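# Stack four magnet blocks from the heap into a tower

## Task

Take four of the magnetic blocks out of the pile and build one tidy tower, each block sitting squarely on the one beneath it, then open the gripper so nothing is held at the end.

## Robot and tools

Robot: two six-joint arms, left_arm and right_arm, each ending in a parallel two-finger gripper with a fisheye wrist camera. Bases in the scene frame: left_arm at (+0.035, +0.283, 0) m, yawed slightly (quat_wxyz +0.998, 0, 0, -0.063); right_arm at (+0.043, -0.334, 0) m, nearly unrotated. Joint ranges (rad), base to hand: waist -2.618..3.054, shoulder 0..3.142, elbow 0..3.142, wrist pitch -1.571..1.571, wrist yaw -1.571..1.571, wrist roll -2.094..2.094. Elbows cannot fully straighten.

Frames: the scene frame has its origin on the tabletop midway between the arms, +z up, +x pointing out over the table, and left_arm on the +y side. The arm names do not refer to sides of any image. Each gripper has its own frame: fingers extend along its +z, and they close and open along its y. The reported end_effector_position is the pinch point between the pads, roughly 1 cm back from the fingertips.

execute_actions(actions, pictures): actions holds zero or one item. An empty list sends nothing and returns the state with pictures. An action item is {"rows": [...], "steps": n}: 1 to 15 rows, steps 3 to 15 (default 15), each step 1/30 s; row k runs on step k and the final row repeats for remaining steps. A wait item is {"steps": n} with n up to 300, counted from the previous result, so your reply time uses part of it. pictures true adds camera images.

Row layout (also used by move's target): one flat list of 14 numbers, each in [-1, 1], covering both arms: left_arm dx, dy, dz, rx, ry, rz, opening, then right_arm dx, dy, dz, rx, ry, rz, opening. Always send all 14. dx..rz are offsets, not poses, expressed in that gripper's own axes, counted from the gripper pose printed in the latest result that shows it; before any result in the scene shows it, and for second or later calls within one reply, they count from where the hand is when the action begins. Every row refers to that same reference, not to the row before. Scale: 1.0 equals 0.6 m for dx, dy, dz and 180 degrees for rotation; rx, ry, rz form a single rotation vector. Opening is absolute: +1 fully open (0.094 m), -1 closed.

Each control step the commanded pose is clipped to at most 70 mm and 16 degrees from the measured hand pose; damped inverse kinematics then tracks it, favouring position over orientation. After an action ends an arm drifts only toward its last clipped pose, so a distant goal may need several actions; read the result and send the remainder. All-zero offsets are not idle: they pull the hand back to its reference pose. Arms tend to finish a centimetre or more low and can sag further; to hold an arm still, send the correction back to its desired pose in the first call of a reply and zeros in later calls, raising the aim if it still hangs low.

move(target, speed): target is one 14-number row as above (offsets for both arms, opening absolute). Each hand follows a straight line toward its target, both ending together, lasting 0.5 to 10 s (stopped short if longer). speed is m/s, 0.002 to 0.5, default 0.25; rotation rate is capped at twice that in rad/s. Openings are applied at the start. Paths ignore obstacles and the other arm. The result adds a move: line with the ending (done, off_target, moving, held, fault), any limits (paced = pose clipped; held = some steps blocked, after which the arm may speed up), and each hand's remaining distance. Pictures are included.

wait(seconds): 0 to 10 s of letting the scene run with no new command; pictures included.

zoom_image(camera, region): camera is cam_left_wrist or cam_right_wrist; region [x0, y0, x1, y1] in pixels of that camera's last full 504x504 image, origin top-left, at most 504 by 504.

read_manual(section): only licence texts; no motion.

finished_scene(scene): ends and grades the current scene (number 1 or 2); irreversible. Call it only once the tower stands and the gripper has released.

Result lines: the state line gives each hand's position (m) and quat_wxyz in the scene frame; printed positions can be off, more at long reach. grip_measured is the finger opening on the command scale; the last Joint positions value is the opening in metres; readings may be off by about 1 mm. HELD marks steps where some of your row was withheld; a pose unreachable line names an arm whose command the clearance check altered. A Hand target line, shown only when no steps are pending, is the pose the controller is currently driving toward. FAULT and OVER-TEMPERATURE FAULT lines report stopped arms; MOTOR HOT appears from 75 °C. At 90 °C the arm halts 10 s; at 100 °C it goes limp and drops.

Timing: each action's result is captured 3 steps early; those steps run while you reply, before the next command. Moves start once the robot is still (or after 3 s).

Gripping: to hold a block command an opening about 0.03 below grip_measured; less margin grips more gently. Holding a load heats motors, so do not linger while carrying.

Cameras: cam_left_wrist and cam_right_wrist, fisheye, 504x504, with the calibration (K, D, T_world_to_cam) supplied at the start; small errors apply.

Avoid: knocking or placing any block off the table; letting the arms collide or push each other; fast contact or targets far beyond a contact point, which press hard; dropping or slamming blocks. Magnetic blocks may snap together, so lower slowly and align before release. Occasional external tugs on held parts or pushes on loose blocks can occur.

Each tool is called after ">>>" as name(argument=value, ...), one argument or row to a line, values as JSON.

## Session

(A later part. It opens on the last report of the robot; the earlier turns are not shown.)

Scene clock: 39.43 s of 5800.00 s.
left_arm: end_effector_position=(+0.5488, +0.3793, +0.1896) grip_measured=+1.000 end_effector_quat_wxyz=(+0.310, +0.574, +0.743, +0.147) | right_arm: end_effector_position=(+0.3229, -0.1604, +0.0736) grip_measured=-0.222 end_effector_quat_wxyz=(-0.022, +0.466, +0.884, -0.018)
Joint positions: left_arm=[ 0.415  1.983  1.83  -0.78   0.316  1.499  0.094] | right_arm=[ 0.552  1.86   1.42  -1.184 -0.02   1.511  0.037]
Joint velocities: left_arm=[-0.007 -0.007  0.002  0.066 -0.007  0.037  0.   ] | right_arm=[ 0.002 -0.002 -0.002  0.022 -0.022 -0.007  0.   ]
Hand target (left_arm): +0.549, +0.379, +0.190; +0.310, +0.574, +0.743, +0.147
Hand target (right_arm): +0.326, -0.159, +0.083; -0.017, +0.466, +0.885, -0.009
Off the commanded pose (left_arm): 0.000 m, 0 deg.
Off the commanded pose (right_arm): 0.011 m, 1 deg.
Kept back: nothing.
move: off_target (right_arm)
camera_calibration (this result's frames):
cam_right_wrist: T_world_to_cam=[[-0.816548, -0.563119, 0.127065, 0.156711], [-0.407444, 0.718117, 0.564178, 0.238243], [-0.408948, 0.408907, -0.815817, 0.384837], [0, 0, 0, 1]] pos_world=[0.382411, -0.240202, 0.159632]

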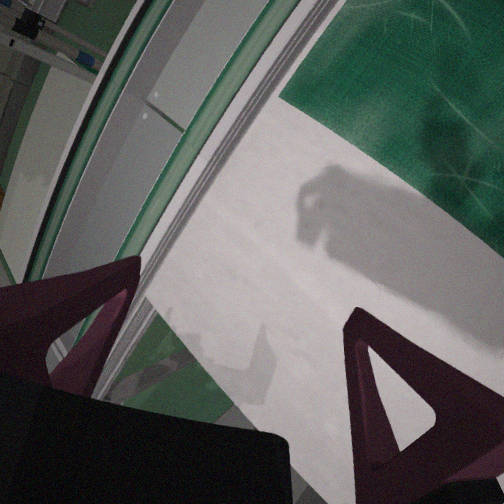

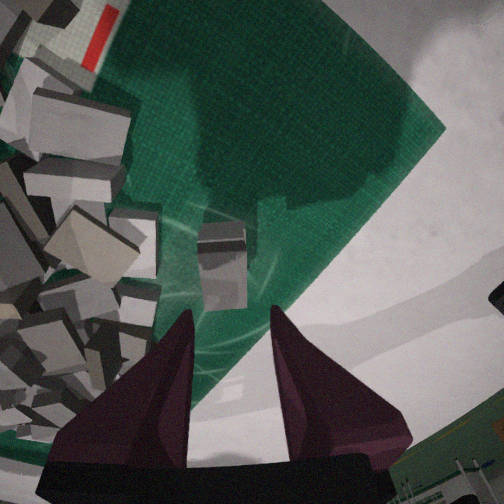

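>>> move(
  target=[0,0,0,0,0,0,1,-0.029,0.128,-0.01,-0.013,-0.013,-0.249,-0.22],
  speed=0.35,
)

Scene clock: 41.47 s of 5800.00 s.
left_arm: end_effector_position=(+0.5488, +0.3793, +0.1896) grip_measured=+1.000 end_effector_quat_wxyz=(+0.310, +0.574, +0.743, +0.147) | right_arm: end_effector_position=(+0.3876, -0.1282, +0.0713) grip_measured=-0.222 end_effector_quat_wxyz=(-0.012, +0.092, +0.996, +0.002)
Joint positions: left_arm=[ 0.415  1.983  1.83  -0.78   0.316  1.499  0.094] | right_arm=[ 0.539  2.105  1.761 -1.244 -0.018  0.714  0.037]
Joint velocities: left_arm=[ 0.002 -0.032 -0.032  0.051  0.022  0.022  0.   ] | right_arm=[ 0.002 -0.022  0.002 -0.022 -0.022  0.022  0.   ]
Hand target (left_arm): +0.549, +0.379, +0.190; +0.310, +0.574, +0.743, +0.147
Hand target (right_arm): +0.397, -0.131, +0.077; +0.000, +0.093, +0.996, +0.001
Off the commanded pose (left_arm): 0.000 m, 0 deg.
Off the commanded pose (right_arm): 0.010 m, 1 deg.
Kept back: nothing.
move: done
camera_calibration (this result's frames):
cam_right_wrist: T_world_to_cam=[[-0.181415, -0.980698, 0.0729342, -0.0678606], [-0.800633, 0.190356, 0.568112, 0.327222], [-0.57103, 0.0446705, -0.819713, 0.412701], [0, 0, 0, 1]] pos_world=[0.485339, -0.147275, 0.157347]

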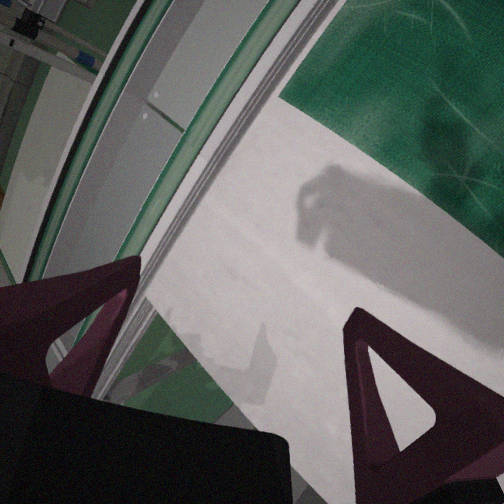

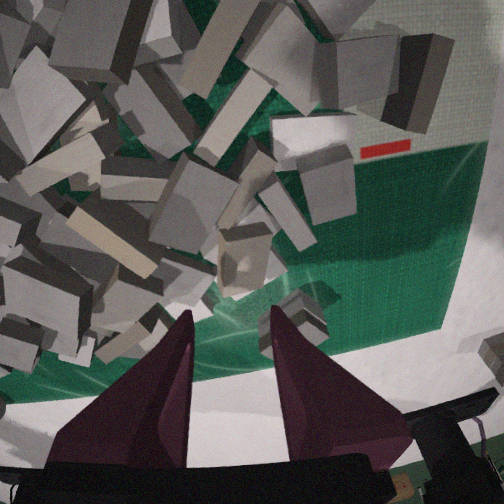

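>>> zoom_image(
  camera="cam_right_wrist",
  region=[140, 130, 380, 370],
)

Region (140, 130, 380, 370) of cam_right_wrist's 504x504 image, scaled by 2.100, with more detail than that image has.

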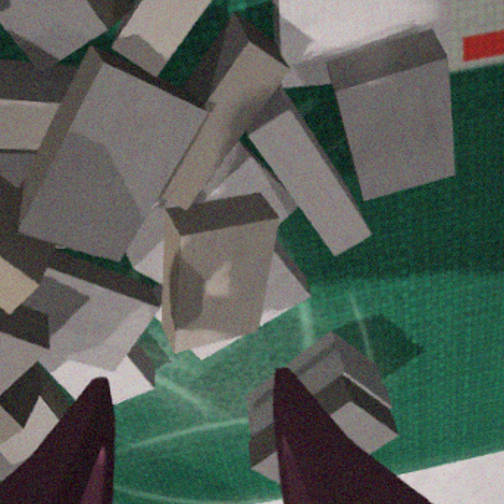

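>>> move(
  target=[0,0,0,0,0,0,1,-0.008,-0.02,0.04,0,-0.007,0.024,-0.22],
  speed=0.15,
)

Scene clock: 42.67 s of 5800.00 s.
left_arm: end_effector_position=(+0.5488, +0.3793, +0.1896) grip_measured=+1.000 end_effector_quat_wxyz=(+0.310, +0.574, +0.743, +0.147) | right_arm: end_effector_position=(+0.3858, -0.1362, +0.0430) grip_measured=-0.222 end_effector_quat_wxyz=(-0.014, +0.122, +0.992, +0.001)
Joint positions: left_arm=[ 0.415  1.983  1.83  -0.78   0.316  1.499  0.094] | right_arm=[ 0.524  2.105  1.647 -1.134 -0.018  0.758  0.037]
Joint velocities: left_arm=[ 0.007  0.007 -0.007  0.051  0.037  0.081  0.   ] | right_arm=[ 0.017  0.007  0.007  0.037 -0.022  0.007 -0.001]
Hand target (left_arm): +0.549, +0.379, +0.190; +0.310, +0.574, +0.743, +0.147
Hand target (right_arm): +0.390, -0.141, +0.047; -0.001, +0.130, +0.992, +0.001
Off the commanded pose (left_arm): 0.000 m, 0 deg.
Off the commanded pose (right_arm): 0.007 m, 2 deg.
Kept back: nothing.
move: done
camera_calibration (this result's frames):
cam_right_wrist: T_world_to_cam=[[-0.239108, -0.967945, 0.076871, -0.0501853], [-0.785625, 0.239379, 0.570518, 0.344199], [-0.570632, 0.0760237, -0.81768, 0.392804], [0, 0, 0, 1]] pos_world=[0.482558, -0.160833, 0.128673]

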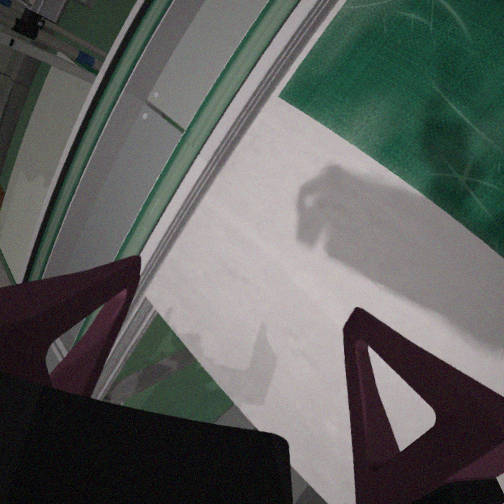

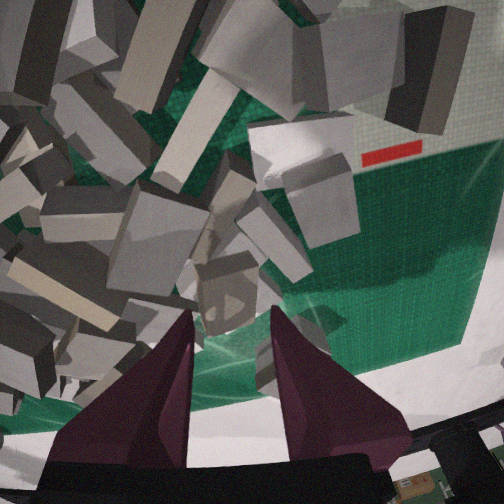

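>>> move(
  target=[0,0,0,0,0,0,1,-0.012,0.003,0.03,0,-0.007,0,-0.2],
  speed=0.08,
)

>>> move(
  target=[0,0,0,0,0,0,1,0,0,0,0,0,0,-0.52],
)

Scene clock: 43.67 s of 5800.00 s.
left_arm: end_effector_position=(+0.5488, +0.3793, +0.1896) grip_measured=+1.000 end_effector_quat_wxyz=(+0.310, +0.574, +0.743, +0.147) | right_arm: end_effector_position=(+0.3908, -0.1334, +0.0285) grip_measured=-0.202 end_effector_quat_wxyz=(-0.009, +0.122, +0.992, +0.004)
Joint positions: left_arm=[ 0.415  1.983  1.83  -0.78   0.316  1.499  0.094] | right_arm=[ 0.524  2.13   1.626 -1.077 -0.018  0.759  0.037]
Joint velocities: left_arm=[-0.002  0.002  0.002 -0.022 -0.081 -0.022  0.   ] | right_arm=[-0.012  0.012  0.002 -0.037 -0.081 -0.066 -0.001]
Hand target (left_arm): +0.549, +0.379, +0.190; +0.310, +0.574, +0.743, +0.147
Hand target (right_arm): +0.393, -0.136, +0.025; -0.003, +0.122, +0.993, -0.001
Off the commanded pose (left_arm): 0.000 m, 0 deg.
Off the commanded pose (right_arm): 0.005 m, 1 deg.
Kept back: nothing.
move: done
camera_calibration (this result's frames):
cam_right_wrist: T_world_to_cam=[[-0.240596, -0.968184, 0.0687949, -0.0443792], [-0.791283, 0.236695, 0.563779, 0.357768], [-0.562126, 0.081207, -0.823055, 0.381083], [0, 0, 0, 1]] pos_world=[0.486635, -0.158596, 0.115003]

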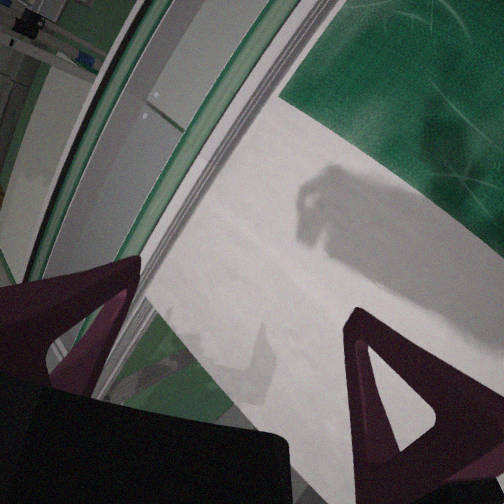

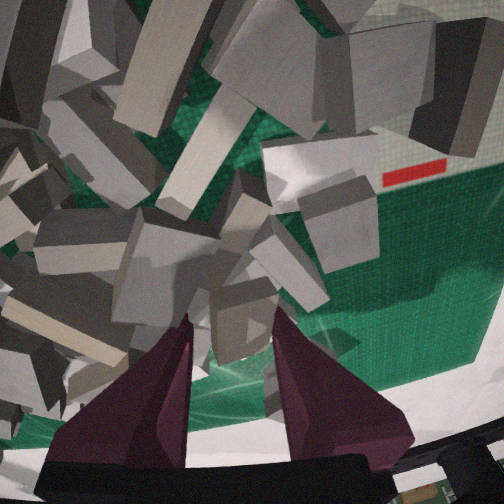

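Scene clock: 44.17 s of 5800.00 s.
left_arm: end_effector_position=(+0.5488, +0.3793, +0.1896) grip_measured=+1.000 end_effector_quat_wxyz=(+0.310, +0.574, +0.743, +0.147) | right_arm: end_effector_position=(+0.3905, -0.1327, +0.0285) grip_measured=-0.466 end_effector_quat_wxyz=(-0.010, +0.122, +0.992, +0.006)
Joint positions: left_arm=[ 0.415  1.983  1.83  -0.78   0.316  1.499  0.094] | right_arm=[ 0.524  2.13   1.626 -1.076 -0.022  0.759  0.025]
Joint velocities: left_arm=[-0.007 -0.002 -0.027 -0.022 -0.066  0.022  0.   ] | right_arm=[ 0.007 -0.037  0.002 -0.051  0.037  0.007 -0.001]
Hand target (left_arm): +0.549, +0.379, +0.190; +0.310, +0.574, +0.743, +0.147
Hand target (right_arm): +0.391, -0.133, +0.028; -0.009, +0.122, +0.992, +0.004
Off the commanded pose (left_arm): 0.000 m, 0 deg.
Off the commanded pose (right_arm): 0.001 m, 0 deg.
Kept back: nothing.
move: done
camera_calibration (this result's frames):
cam_right_wrist: T_world_to_cam=[[-0.240516, -0.968433, 0.06549, -0.043743], [-0.790297, 0.234554, 0.566052, 0.356636], [-0.563544, 0.0843881, -0.821764, 0.381817], [0, 0, 0, 1]] pos_world=[0.486499, -0.158234, 0.114754]

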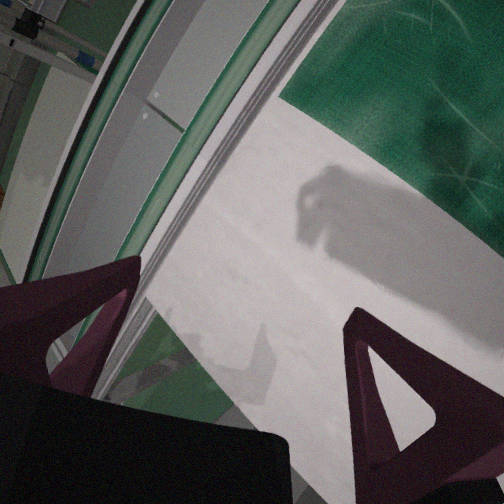

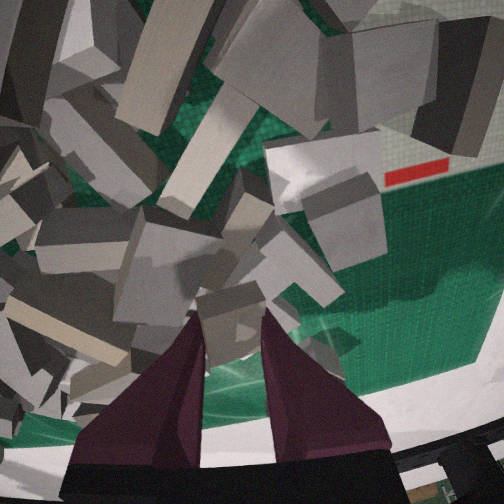

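>>> move(
  target=[0,0,0,0,0,0,1,0,0,-0.095,0,0,0,-0.52],
  speed=0.15,
)

>>> move(
  target=[0,0,0,0,0,0,1,0.09,-0.066,0.005,0.02,-0.02,0.228,-0.52],
  speed=0.3,
)

>>> zoom_image(
  camera="cam_right_wrist",
  region=[150, 220, 320, 390],
)

Scene clock: 45.43 s of 5800.00 s.
left_arm: end_effector_position=(+0.5488, +0.3793, +0.1896) grip_measured=+1.000 end_effector_quat_wxyz=(+0.310, +0.574, +0.743, +0.147) | right_arm: end_effector_position=(+0.3847, -0.1359, +0.0706) grip_measured=-0.466 end_effector_quat_wxyz=(-0.026, +0.122, +0.992, -0.005)
Joint positions: left_arm=[ 0.415  1.983  1.83  -0.78   0.316  1.499  0.094] | right_arm=[ 0.524  2.111  1.767 -1.275 -0.022  0.759  0.025]
Joint velocities: left_arm=[-0.002 -0.017  0.007  0.066 -0.037 -0.125  0.   ] | right_arm=[-0.002 -0.007 -0.012 -0.022  0.051 -0.037  0.001]
Hand target (left_arm): +0.549, +0.379, +0.190; +0.310, +0.574, +0.743, +0.147
Hand target (right_arm): +0.390, -0.133, +0.085; -0.010, +0.122, +0.992, +0.006
Off the commanded pose (left_arm): 0.000 m, 0 deg.
Off the commanded pose (right_arm): 0.017 m, 2 deg.
Kept back: nothing.
move: off_target (right_arm)
camera_calibration (this result's frames):
cam_right_wrist: T_world_to_cam=[[-0.237785, -0.966919, 0.0923374, -0.0537662], [-0.770233, 0.245622, 0.588567, 0.321119], [-0.591777, 0.0688309, -0.803158, 0.420847], [0, 0, 0, 1]] pos_world=[0.483599, -0.159829, 0.153971]

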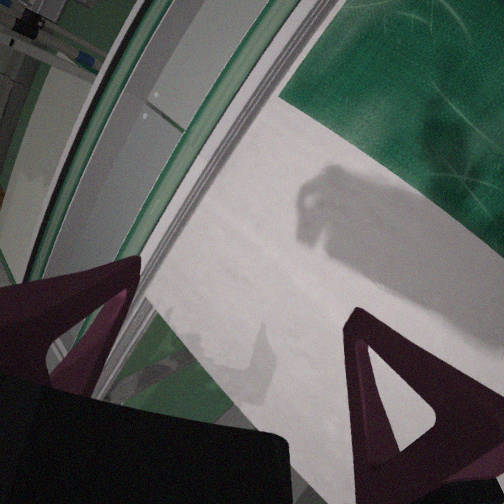

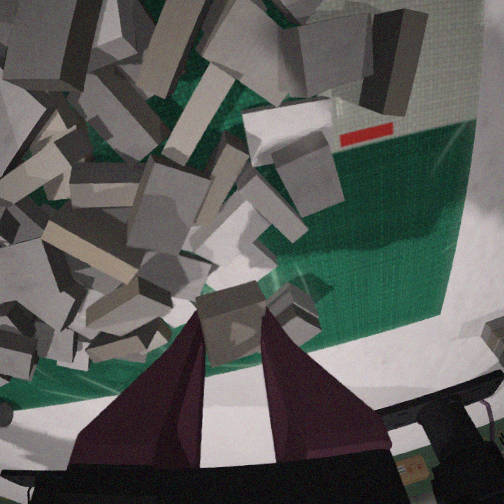

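Scene clock: 47.27 s of 5800.00 s.
left_arm: end_effector_position=(+0.5488, +0.3793, +0.1896) grip_measured=+1.000 end_effector_quat_wxyz=(+0.310, +0.574, +0.743, +0.147) | right_arm: end_effector_position=(+0.3230, -0.1603, +0.0632) grip_measured=-0.466 end_effector_quat_wxyz=(-0.012, +0.462, +0.885, -0.052)
Joint positions: left_arm=[ 0.415  1.983  1.83  -0.78   0.316  1.499  0.094] | right_arm=[ 0.58   1.913  1.445 -1.204  0.031  1.533  0.025]
Joint velocities: left_arm=[ 0.012  0.002 -0.022 -0.095  0.022 -0.007  0.   ] | right_arm=[-0.017  0.017  0.002  0.022  0.022  0.007 -0.001]
Hand target (left_arm): +0.549, +0.379, +0.190; +0.310, +0.574, +0.743, +0.147
Hand target (right_arm): +0.322, -0.161, +0.069; +0.004, +0.461, +0.886, -0.049
Off the commanded pose (left_arm): 0.000 m, 0 deg.
Off the commanded pose (right_arm): 0.008 m, 2 deg.
Kept back: nothing.
move: done
camera_calibration (this result's frames):
cam_right_wrist: T_world_to_cam=[[-0.809177, -0.560413, 0.176548, 0.153132], [-0.407774, 0.751957, 0.517959, 0.252507], [-0.423028, 0.347129, -0.836988, 0.372338], [0, 0, 0, 1]] pos_world=[0.384386, -0.233307, 0.153819]

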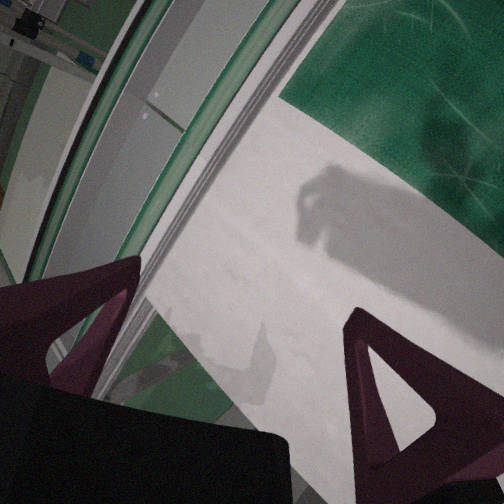

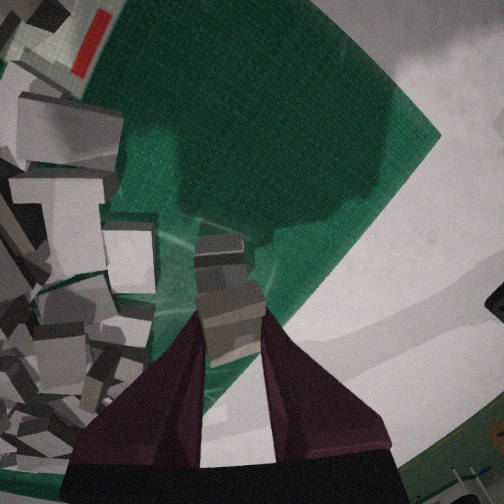

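Region (150, 220, 320, 390) of cam_right_wrist's 504x504 image, scaled by 2.965, with more detail than that image has.

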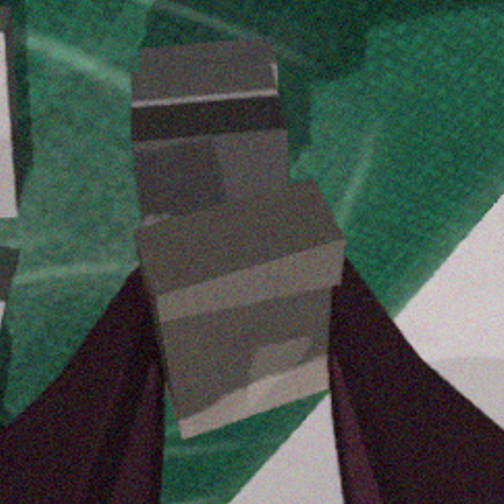

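>>> move(
  target=[0,0,0,0,0,0,1,-0.008,0.008,0.022,0.01,0,0,-0.52],
  speed=0.08,
)

>>> zoom_image(
  camera="cam_right_wrist",
  region=[150, 220, 320, 390],
)

Scene clock: 48.20 s of 5800.00 s.
left_arm: end_effector_position=(+0.5488, +0.3793, +0.1896) grip_measured=+1.000 end_effector_quat_wxyz=(+0.310, +0.574, +0.743, +0.147) | right_arm: end_effector_position=(+0.3211, -0.1614, +0.0472) grip_measured=-0.466 end_effector_quat_wxyz=(-0.024, +0.458, +0.886, -0.072)
Joint positions: left_arm=[ 0.415  1.983  1.83  -0.78   0.316  1.499  0.094] | right_arm=[ 0.58   1.965  1.445 -1.199  0.03   1.527  0.025]
Joint velocities: left_arm=[ 0.007 -0.017 -0.007 -0.007 -0.037 -0.037  0.   ] | right_arm=[ 0.012 -0.022  0.002  0.007  0.022  0.095 -0.001]
Hand target (left_arm): +0.549, +0.379, +0.190; +0.310, +0.574, +0.743, +0.147
Hand target (right_arm): +0.329, -0.163, +0.050; -0.019, +0.462, +0.884, -0.065
Off the commanded pose (left_arm): 0.000 m, 0 deg.
Off the commanded pose (right_arm): 0.008 m, 1 deg.
Kept back: nothing.
move: done
camera_calibration (this result's frames):
cam_right_wrist: T_world_to_cam=[[-0.797464, -0.560647, 0.222992, 0.147766], [-0.391457, 0.761994, 0.515875, 0.257297], [-0.459142, 0.3241, -0.827132, 0.365911], [0, 0, 0, 1]] pos_world=[0.386564, -0.231806, 0.136973]

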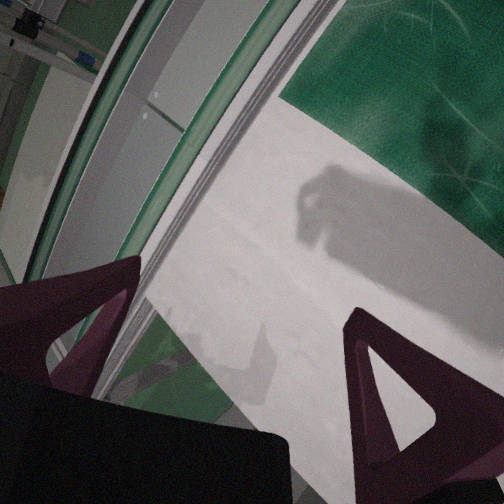

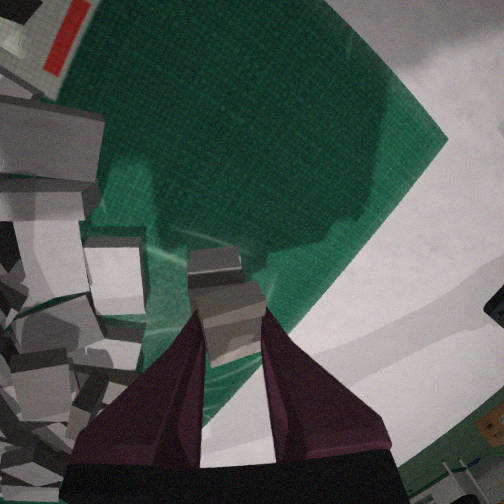

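Region (150, 220, 320, 390) of cam_right_wrist's 504x504 image, scaled by 2.965, with more detail than that image has.

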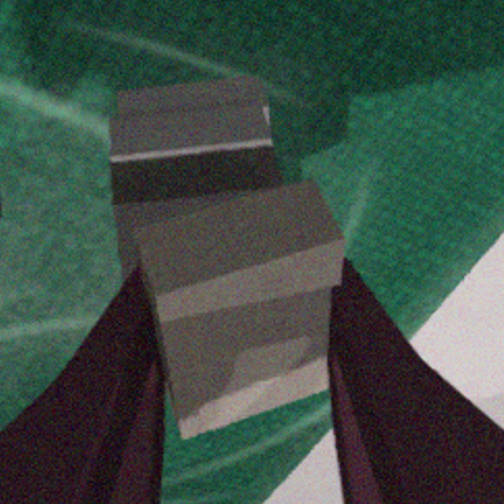

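>>> move(
  target=[0,0,0,0,0,0,1,-0.006,0.016,-0.007,0,0,0,-0.52],
  speed=0.05,
)

>>> zoom_image(
  camera="cam_right_wrist",
  region=[150, 220, 320, 390],
)

Scene clock: 49.13 s of 5800.00 s.
left_arm: end_effector_position=(+0.5488, +0.3793, +0.1896) grip_measured=+1.000 end_effector_quat_wxyz=(+0.310, +0.574, +0.743, +0.147) | right_arm: end_effector_position=(+0.3222, -0.1605, +0.0478) grip_measured=-0.466 end_effector_quat_wxyz=(-0.029, +0.456, +0.886, -0.080)
Joint positions: left_arm=[ 0.415  1.983  1.83  -0.78   0.316  1.499  0.094] | right_arm=[ 0.58   1.989  1.478 -1.229  0.03   1.523  0.025]
Joint velocities: left_arm=[ 0.007 -0.002 -0.007  0.066 -0.022 -0.022  0.   ] | right_arm=[-0.002  0.007  0.012 -0.022  0.007 -0.022 -0.   ]
Hand target (left_arm): +0.549, +0.379, +0.190; +0.310, +0.574, +0.743, +0.147
Hand target (right_arm): +0.331, -0.158, +0.050; -0.024, +0.458, +0.886, -0.072
Off the commanded pose (left_arm): 0.000 m, 0 deg.
Off the commanded pose (right_arm): 0.010 m, 1 deg.
Kept back: nothing.
move: done
camera_calibration (this result's frames):
cam_right_wrist: T_world_to_cam=[[-0.791276, -0.561228, 0.242704, 0.145982], [-0.385191, 0.765785, 0.514977, 0.255473], [-0.474878, 0.314002, -0.822127, 0.36984], [0, 0, 0, 1]] pos_world=[0.389547, -0.229838, 0.137062]

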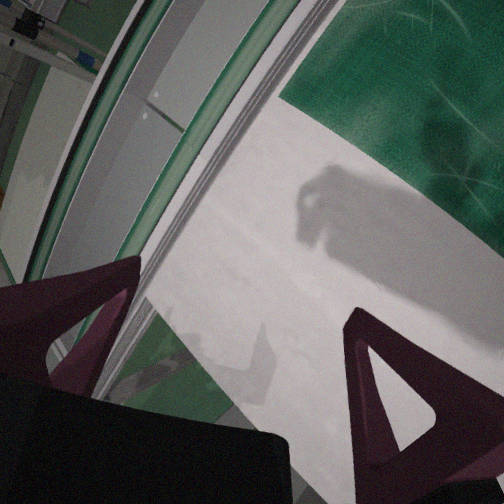

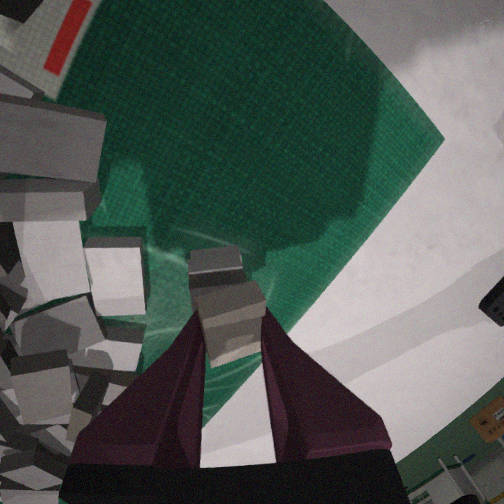

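Region (150, 220, 320, 390) of cam_right_wrist's 504x504 image, scaled by 2.965, with more detail than that image has.

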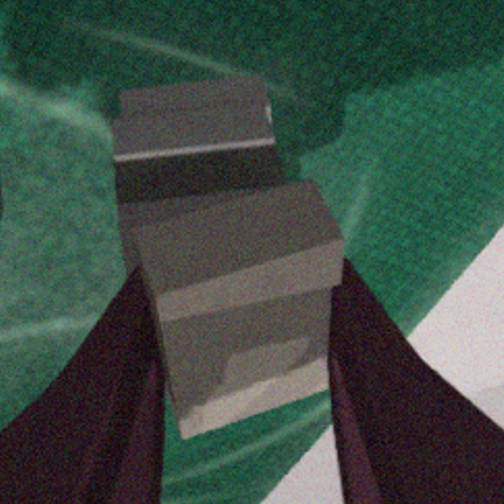

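Use a wrist rotation back to shift the tip.

>>> move(
  target=[0,0,0,0,0,0,1,-0.008,0.011,0.004,-0.014,0,0,-0.52],
  speed=0.05,
)

>>> zoom_image(
  camera="cam_right_wrist",
  region=[150, 220, 320, 390],
)

Scene clock: 50.07 s of 5800.00 s.
left_arm: end_effector_position=(+0.5488, +0.3793, +0.1896) grip_measured=+1.000 end_effector_quat_wxyz=(+0.310, +0.574, +0.743, +0.147) | right_arm: end_effector_position=(+0.3230, -0.1600, +0.0472) grip_measured=-0.466 end_effector_quat_wxyz=(-0.028, +0.452, +0.889, -0.077)
Joint positions: left_arm=[ 0.415  1.983  1.83  -0.78   0.316  1.499  0.094] | right_arm=[ 0.58   1.985  1.472 -1.218  0.03   1.513  0.025]
Joint velocities: left_arm=[ 0.017  0.027 -0.002 -0.022  0.022 -0.095  0.   ] | right_arm=[ 0.002 -0.007 -0.007  0.007 -0.022  0.066  0.   ]
Hand target (left_arm): +0.549, +0.379, +0.190; +0.310, +0.574, +0.743, +0.147
Hand target (right_arm): +0.330, -0.161, +0.045; -0.019, +0.456, +0.888, -0.061
Off the commanded pose (left_arm): 0.000 m, 0 deg.
Off the commanded pose (right_arm): 0.008 m, 2 deg.
Kept back: nothing.
move: done
camera_calibration (this result's frames):
cam_right_wrist: T_world_to_cam=[[-0.786923, -0.570649, 0.23476, 0.144515], [-0.395825, 0.758696, 0.5174, 0.257819], [-0.473365, 0.314231, -0.822912, 0.369127], [0, 0, 0, 1]] pos_world=[0.390505, -0.22913, 0.136437]

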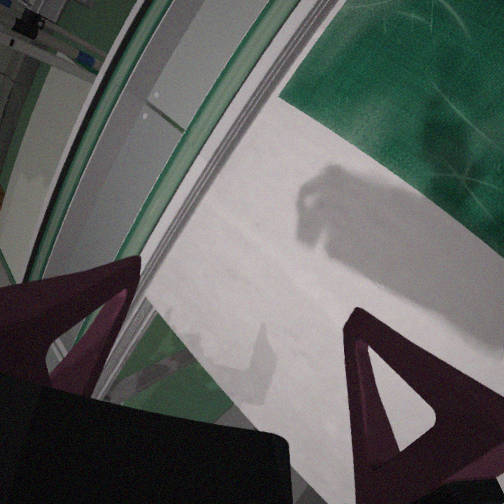

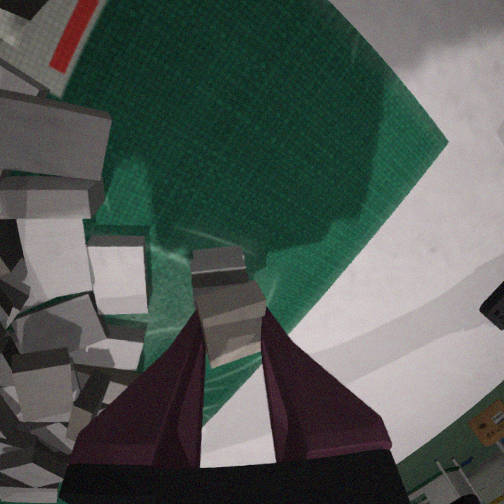

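Region (150, 220, 320, 390) of cam_right_wrist's 504x504 image, scaled by 2.965, with more detail than that image has.

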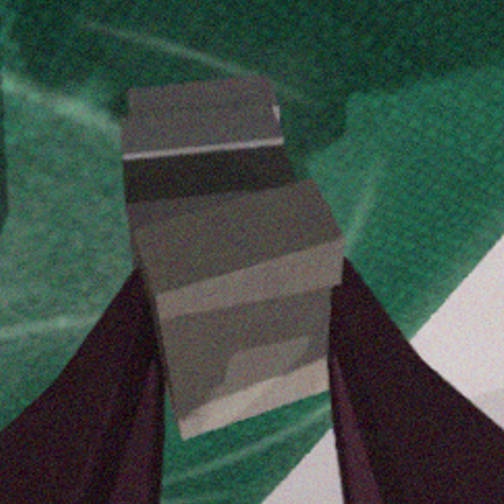

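>>> move(
  target=[0,0,0,0,0,0,1,-0.014,0.008,0.012,-0.014,0,0,-0.52],
  speed=0.04,
)

>>> move(
  target=[0,0,0,0,0,0,1,0,0,0,0,0,0,0.05],
)

>>> zoom_image(
  camera="cam_right_wrist",
  region=[150, 220, 320, 390],
)

Scene clock: 51.07 s of 5800.00 s.
left_arm: end_effector_position=(+0.5488, +0.3793, +0.1896) grip_measured=+1.000 end_effector_quat_wxyz=(+0.310, +0.574, +0.743, +0.147) | right_arm: end_effector_position=(+0.3230, -0.1607, +0.0465) grip_measured=-0.466 end_effector_quat_wxyz=(-0.031, +0.448, +0.891, -0.065)
Joint positions: left_arm=[ 0.415  1.983  1.83  -0.78   0.316  1.499  0.094] | right_arm=[ 0.569  1.968  1.448 -1.194  0.013  1.492  0.025]
Joint velocities: left_arm=[-0.007  0.017 -0.012  0.081  0.022  0.051  0.   ] | right_arm=[ 0.007  0.002 -0.002  0.022  0.022 -0.081 -0.001]
Hand target (left_arm): +0.549, +0.379, +0.190; +0.310, +0.574, +0.743, +0.147
Hand target (right_arm): +0.331, -0.165, +0.040; -0.018, +0.452, +0.890, -0.057
Off the commanded pose (left_arm): 0.000 m, 0 deg.
Off the commanded pose (right_arm): 0.011 m, 2 deg.
Kept back: nothing.
move: off_target (right_arm)
camera_calibration (this result's frames):
cam_right_wrist: T_world_to_cam=[[-0.783785, -0.581667, 0.217589, 0.14229], [-0.402789, 0.742805, 0.534792, 0.257575], [-0.472696, 0.33152, -0.816488, 0.371074], [0, 0, 0, 1]] pos_world=[0.390679, -0.23158, 0.134268]

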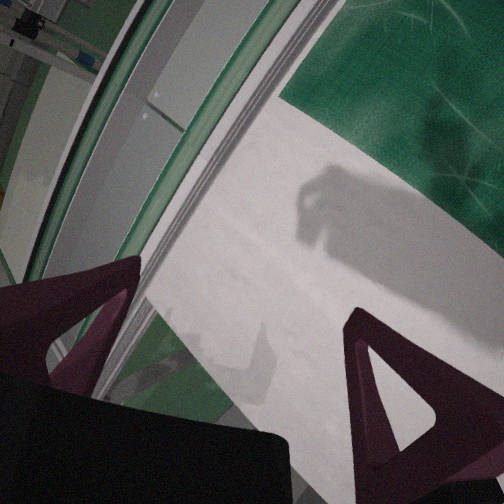

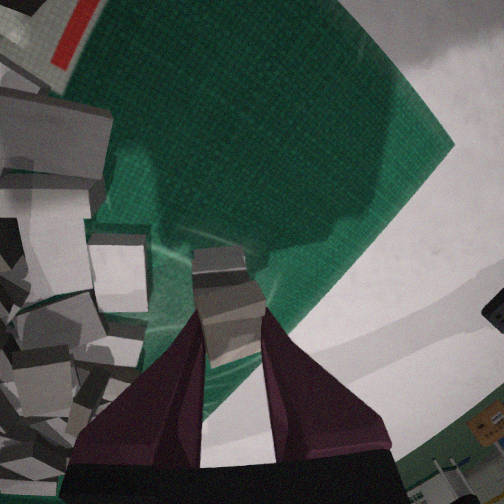

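Scene clock: 51.57 s of 5800.00 s.
left_arm: end_effector_position=(+0.5488, +0.3793, +0.1896) grip_measured=+1.000 end_effector_quat_wxyz=(+0.310, +0.574, +0.743, +0.147) | right_arm: end_effector_position=(+0.3224, -0.1609, +0.0467) grip_measured=+0.048 end_effector_quat_wxyz=(-0.032, +0.448, +0.891, -0.065)
Joint positions: left_arm=[ 0.415  1.983  1.83  -0.78   0.316  1.499  0.094] | right_arm=[ 0.569  1.968  1.448 -1.197  0.013  1.492  0.049]
Joint velocities: left_arm=[-0.007 -0.022 -0.002 -0.095 -0.066 -0.037  0.   ] | right_arm=[-0.012 -0.007  0.002  0.037 -0.037 -0.066 -0.   ]
Hand target (left_arm): +0.549, +0.379, +0.190; +0.310, +0.574, +0.743, +0.147
Hand target (right_arm): +0.323, -0.161, +0.046; -0.031, +0.448, +0.891, -0.065
Off the commanded pose (left_arm): 0.000 m, 0 deg.
Off the commanded pose (right_arm): 0.001 m, 0 deg.
Kept back: nothing.
move: done
camera_calibration (this result's frames):
cam_right_wrist: T_world_to_cam=[[-0.783337, -0.581455, 0.219757, 0.14143], [-0.401455, 0.743156, 0.535306, 0.256982], [-0.47457, 0.331103, -0.81557, 0.371527], [0, 0, 0, 1]] pos_world=[0.39027, -0.231756, 0.134362]

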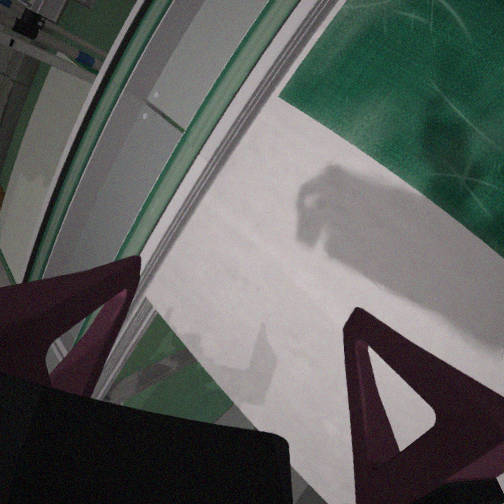

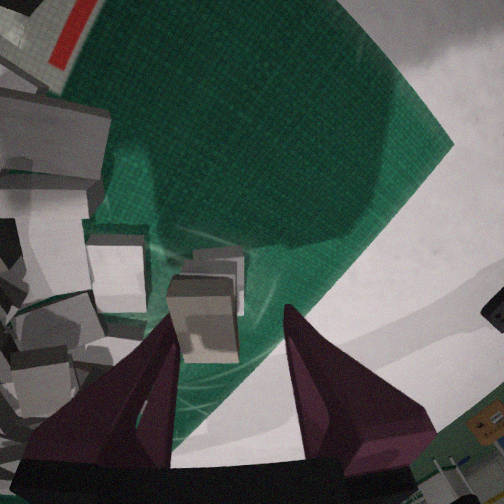

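Region (150, 220, 320, 390) of cam_right_wrist's 504x504 image, scaled by 2.965, with more detail than that image has.

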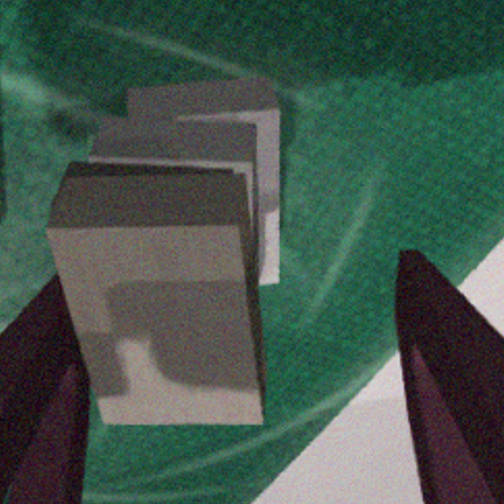

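>>> move(
  target=[0,0,0,0,0,0,1,0,0.01,-0.03,-0.052,0.001,0.009,0.25],
  speed=0.08,
)

Scene clock: 53.23 s of 5800.00 s.
left_arm: end_effector_position=(+0.5488, +0.3793, +0.1896) grip_measured=+1.000 end_effector_quat_wxyz=(+0.310, +0.574, +0.743, +0.147) | right_arm: end_effector_position=(+0.3293, -0.1538, +0.0588) grip_measured=+0.248 end_effector_quat_wxyz=(-0.000, +0.456, +0.890, +0.001)
Joint positions: left_arm=[ 0.415  1.983  1.83  -0.78   0.316  1.499  0.094] | right_arm=[ 0.569  1.855  1.355 -1.07  -0.001  1.506  0.059]
Joint velocities: left_arm=[ 0.002  0.007  0.002  0.007  0.037 -0.051  0.   ] | right_arm=[ 0.007 -0.012 -0.002  0.066  0.037 -0.007 -0.   ]
Hand target (left_arm): +0.549, +0.379, +0.190; +0.310, +0.574, +0.743, +0.147
Hand target (right_arm): +0.329, -0.156, +0.063; +0.004, +0.461, +0.887, +0.008
Off the commanded pose (left_arm): 0.000 m, 0 deg.
Off the commanded pose (right_arm): 0.005 m, 1 deg.
Kept back: nothing.
move: done
camera_calibration (this result's frames):
cam_right_wrist: T_world_to_cam=[[-0.809263, -0.58276, 0.0740471, 0.165232], [-0.454918, 0.701445, 0.548657, 0.258385], [-0.371675, 0.410322, -0.832762, 0.361623], [0, 0, 0, 1]] pos_world=[0.385667, -0.233334, 0.147147]

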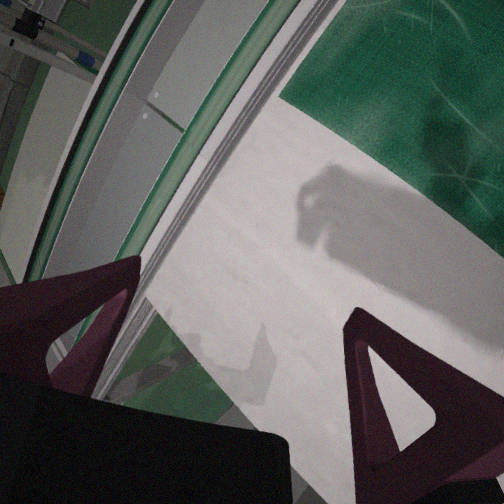

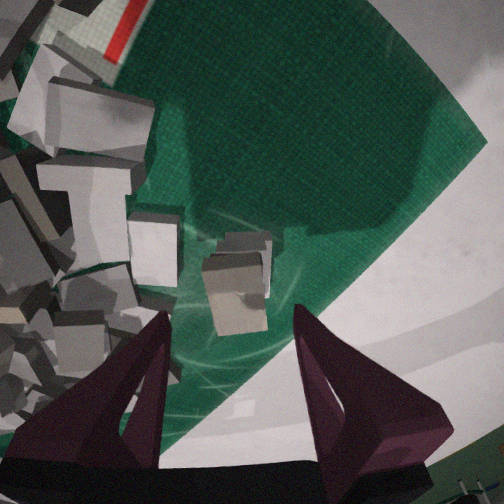

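>>> move(
  target=[0,0,0,0,0,0,1,-0.012,-0.005,0.07,0,0,0,-0.06],
  speed=0.08,
)

Scene clock: 54.47 s of 5800.00 s.
left_arm: end_effector_position=(+0.5488, +0.3793, +0.1896) grip_measured=+1.000 end_effector_quat_wxyz=(+0.310, +0.574, +0.743, +0.147) | right_arm: end_effector_position=(+0.3312, -0.1577, +0.0203) grip_measured=-0.058 end_effector_quat_wxyz=(+0.000, +0.455, +0.891, +0.003)
Joint positions: left_arm=[ 0.415  1.983  1.83  -0.78   0.316  1.499  0.094] | right_arm=[ 0.556  1.898  1.25  -0.918 -0.002  1.49   0.044]
Joint velocities: left_arm=[-0.007 -0.007 -0.012 -0.037  0.007 -0.037  0.   ] | right_arm=[ 0.007  0.002  0.012 -0.007  0.007 -0.007  0.   ]
Hand target (left_arm): +0.549, +0.379, +0.190; +0.310, +0.574, +0.743, +0.147
Hand target (right_arm): +0.332, -0.162, +0.017; -0.000, +0.456, +0.890, +0.001
Off the commanded pose (left_arm): 0.000 m, 0 deg.
Off the commanded pose (right_arm): 0.005 m, 0 deg.
Kept back: nothing.
move: done
camera_calibration (this result's frames):
cam_right_wrist: T_world_to_cam=[[-0.807881, -0.585159, 0.0701197, 0.166566], [-0.458161, 0.698428, 0.549806, 0.283748], [-0.370698, 0.412052, -0.832344, 0.331794], [0, 0, 0, 1]] pos_world=[0.387563, -0.237427, 0.108481]

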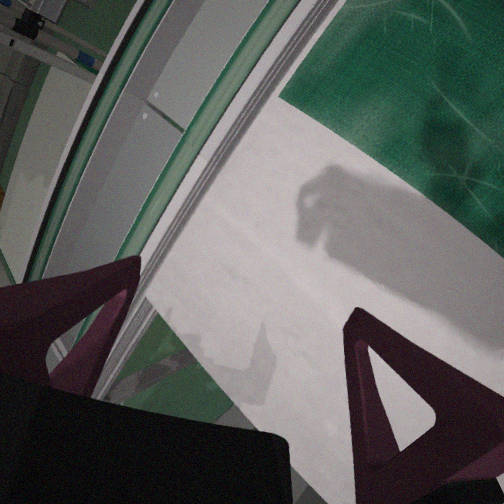

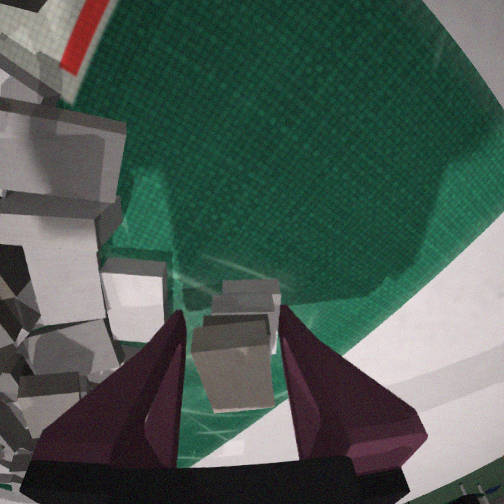

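>>> move(
  target=[0,0,0,0,0,0,1,0,0,0.004,0,0,0,-0.5],
)

>>> move(
  target=[0,0,0,0,0,0,1,0,0,0,0,0,0,-0.25],
)

>>> move(
  target=[0,0,0,0,0,0,1,0,0,-0.09,0,0,0,-0.25],
)

>>> move(
  target=[0,0,0,0,0,0,1,0.003,0.005,-0.01,-0.01,0,-0.5,0.2],
  speed=0.5,
)

Scene clock: 55.40 s of 5800.00 s.
left_arm: end_effector_position=(+0.5488, +0.3793, +0.1896) grip_measured=+1.000 end_effector_quat_wxyz=(+0.310, +0.574, +0.743, +0.147) | right_arm: end_effector_position=(+0.3309, -0.1575, +0.0203) grip_measured=-0.466 end_effector_quat_wxyz=(-0.001, +0.455, +0.891, +0.003)
Joint positions: left_arm=[ 0.415  1.983  1.83  -0.78   0.316  1.499  0.094] | right_arm=[ 0.556  1.898  1.25  -0.919 -0.004  1.489  0.025]
Joint velocities: left_arm=[ 0.012 -0.002 -0.012  0.037 -0.037 -0.022  0.   ] | right_arm=[ 0.007  0.002  0.007  0.037 -0.007 -0.066 -0.001]
Hand target (left_arm): +0.549, +0.379, +0.190; +0.310, +0.574, +0.743, +0.147
Hand target (right_arm): +0.331, -0.158, +0.018; +0.000, +0.455, +0.891, +0.003
Off the commanded pose (left_arm): 0.000 m, 0 deg.
Off the commanded pose (right_arm): 0.002 m, 0 deg.
Kept back: nothing.
move: done
camera_calibration (this result's frames):
cam_right_wrist: T_world_to_cam=[[-0.807537, -0.585561, 0.0707219, 0.166215], [-0.45753, 0.69757, 0.551418, 0.283082], [-0.372223, 0.412933, -0.831226, 0.332211], [0, 0, 0, 1]] pos_world=[0.3874, -0.237321, 0.108291]

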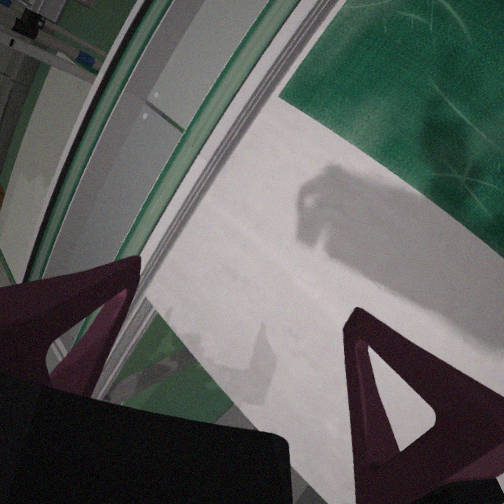

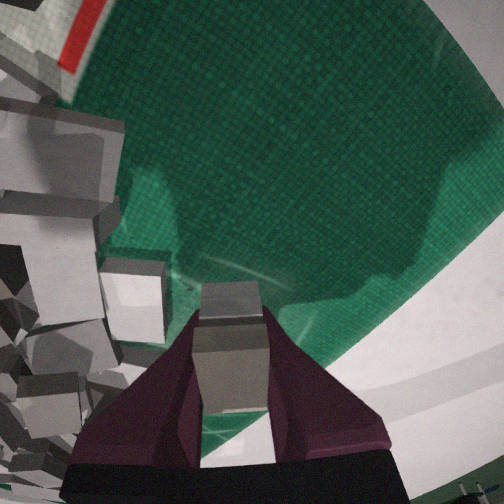

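Scene clock: 55.90 s of 5800.00 s.
left_arm: end_effector_position=(+0.5488, +0.3793, +0.1896) grip_measured=+1.000 end_effector_quat_wxyz=(+0.310, +0.574, +0.743, +0.147) | right_arm: end_effector_position=(+0.3308, -0.1574, +0.0203) grip_measured=-0.252 end_effector_quat_wxyz=(-0.001, +0.455, +0.891, +0.003)
Joint positions: left_arm=[ 0.415  1.983  1.83  -0.78   0.316  1.499  0.094] | right_arm=[ 0.556  1.898  1.25  -0.919 -0.005  1.489  0.035]
Joint velocities: left_arm=[ 0.002 -0.007 -0.002 -0.037 -0.11   0.037  0.   ] | right_arm=[-0.002 -0.022 -0.012 -0.066 -0.051 -0.066  0.001]
Hand target (left_arm): +0.549, +0.379, +0.190; +0.310, +0.574, +0.743, +0.147
Hand target (right_arm): +0.331, -0.158, +0.020; -0.001, +0.455, +0.891, +0.003
Off the commanded pose (left_arm): 0.000 m, 0 deg.
Off the commanded pose (right_arm): 0.000 m, 0 deg.
Kept back: nothing.
move: done
camera_calibration (this result's frames):
cam_right_wrist: T_world_to_cam=[[-0.807507, -0.58561, 0.0706596, 0.16621], [-0.457314, 0.697209, 0.552054, 0.282827], [-0.372553, 0.413474, -0.830809, 0.332323], [0, 0, 0, 1]] pos_world=[0.387364, -0.237262, 0.108217]

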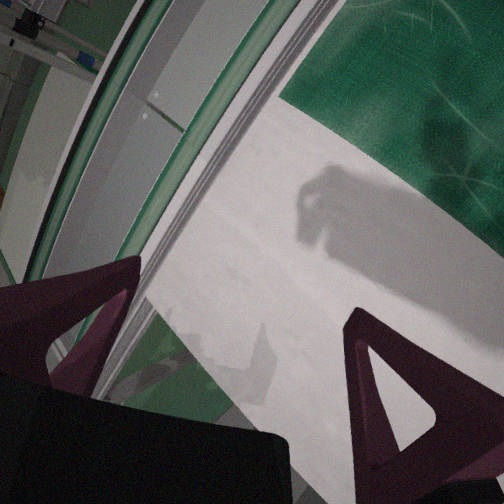

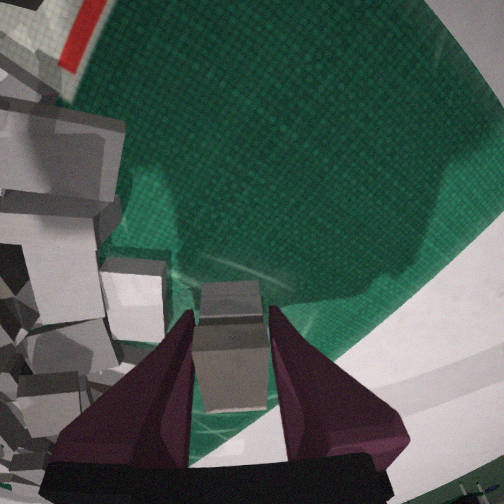

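Scene clock: 56.93 s of 5800.00 s.
left_arm: end_effector_position=(+0.5488, +0.3793, +0.1896) grip_measured=+1.000 end_effector_quat_wxyz=(+0.310, +0.574, +0.743, +0.147) | right_arm: end_effector_position=(+0.3263, -0.1598, +0.0641) grip_measured=-0.252 end_effector_quat_wxyz=(-0.008, +0.455, +0.891, -0.006)
Joint positions: left_arm=[ 0.415  1.983  1.83  -0.78   0.316  1.499  0.094] | right_arm=[ 0.556  1.847  1.365 -1.108 -0.007  1.489  0.035]
Joint velocities: left_arm=[ 0.012  0.002  0.012 -0.051 -0.022  0.007  0.   ] | right_arm=[-0.007 -0.022  0.002 -0.11   0.007 -0.007  0.   ]
Hand target (left_arm): +0.549, +0.379, +0.190; +0.310, +0.574, +0.743, +0.147
Hand target (right_arm): +0.330, -0.157, +0.074; -0.001, +0.455, +0.891, +0.003
Off the commanded pose (left_arm): 0.000 m, 0 deg.
Off the commanded pose (right_arm): 0.011 m, 1 deg.
Kept back: nothing.
move: off_target (right_arm)
camera_calibration (this result's frames):
cam_right_wrist: T_world_to_cam=[[-0.805875, -0.584753, 0.0928904, 0.156213], [-0.446229, 0.702949, 0.553843, 0.255471], [-0.389159, 0.404878, -0.827423, 0.371835], [0, 0, 0, 1]] pos_world=[0.38459, -0.238785, 0.151663]

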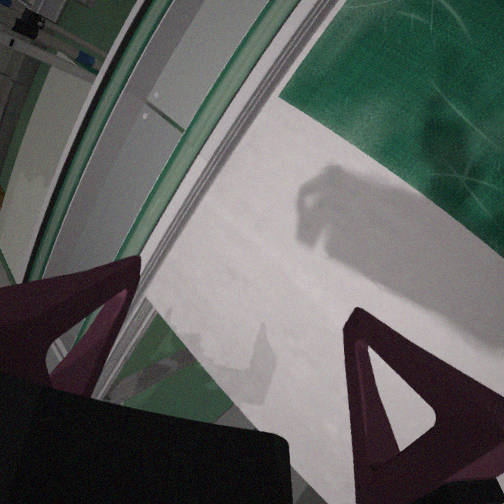

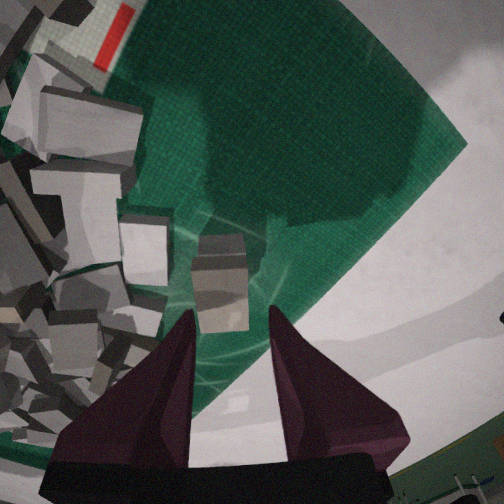

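Scene clock: 59.27 s of 5800.00 s.
left_arm: end_effector_position=(+0.5488, +0.3793, +0.1896) grip_measured=+1.000 end_effector_quat_wxyz=(+0.310, +0.574, +0.743, +0.147) | right_arm: end_effector_position=(+0.3253, -0.1583, +0.0641) grip_measured=+0.198 end_effector_quat_wxyz=(-0.011, -0.306, +0.952, +0.006)
Joint positions: left_arm=[ 0.415  1.983  1.83  -0.78   0.316  1.499  0.094] | right_arm=[ 0.556  1.847  1.365 -1.108 -0.016 -0.077  0.056]
Joint velocities: left_arm=[-0.002 -0.002  0.002  0.037  0.051  0.037  0.   ] | right_arm=[-0.012  0.017  0.022 -0.022 -0.037 -0.007  0.001]
Hand target (left_arm): +0.549, +0.379, +0.190; +0.310, +0.574, +0.743, +0.147
Hand target (right_arm): +0.328, -0.157, +0.070; -0.003, -0.308, +0.951, +0.014
Off the commanded pose (left_arm): 0.000 m, 0 deg.
Off the commanded pose (right_arm): 0.007 m, 1 deg.
Kept back: nothing.
move: done
camera_calibration (this result's frames):
cam_right_wrist: T_world_to_cam=[[0.583313, -0.810207, 0.0575378, -0.329034], [-0.689306, -0.456309, 0.562707, 0.148956], [-0.429654, -0.367895, -0.824652, 0.261526], [0, 0, 0, 1]] pos_world=[0.406972, -0.102401, 0.150781]

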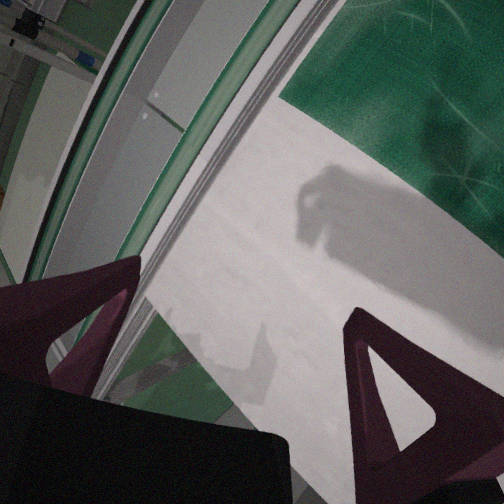

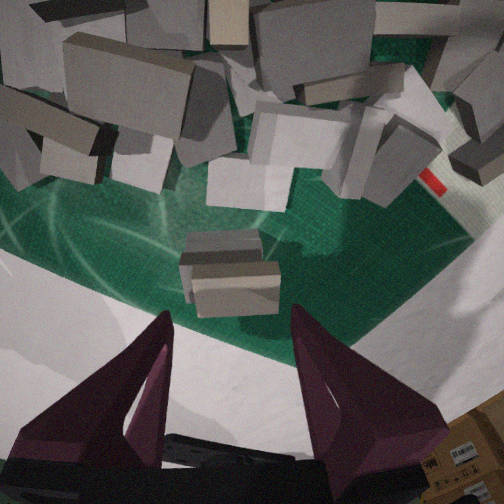

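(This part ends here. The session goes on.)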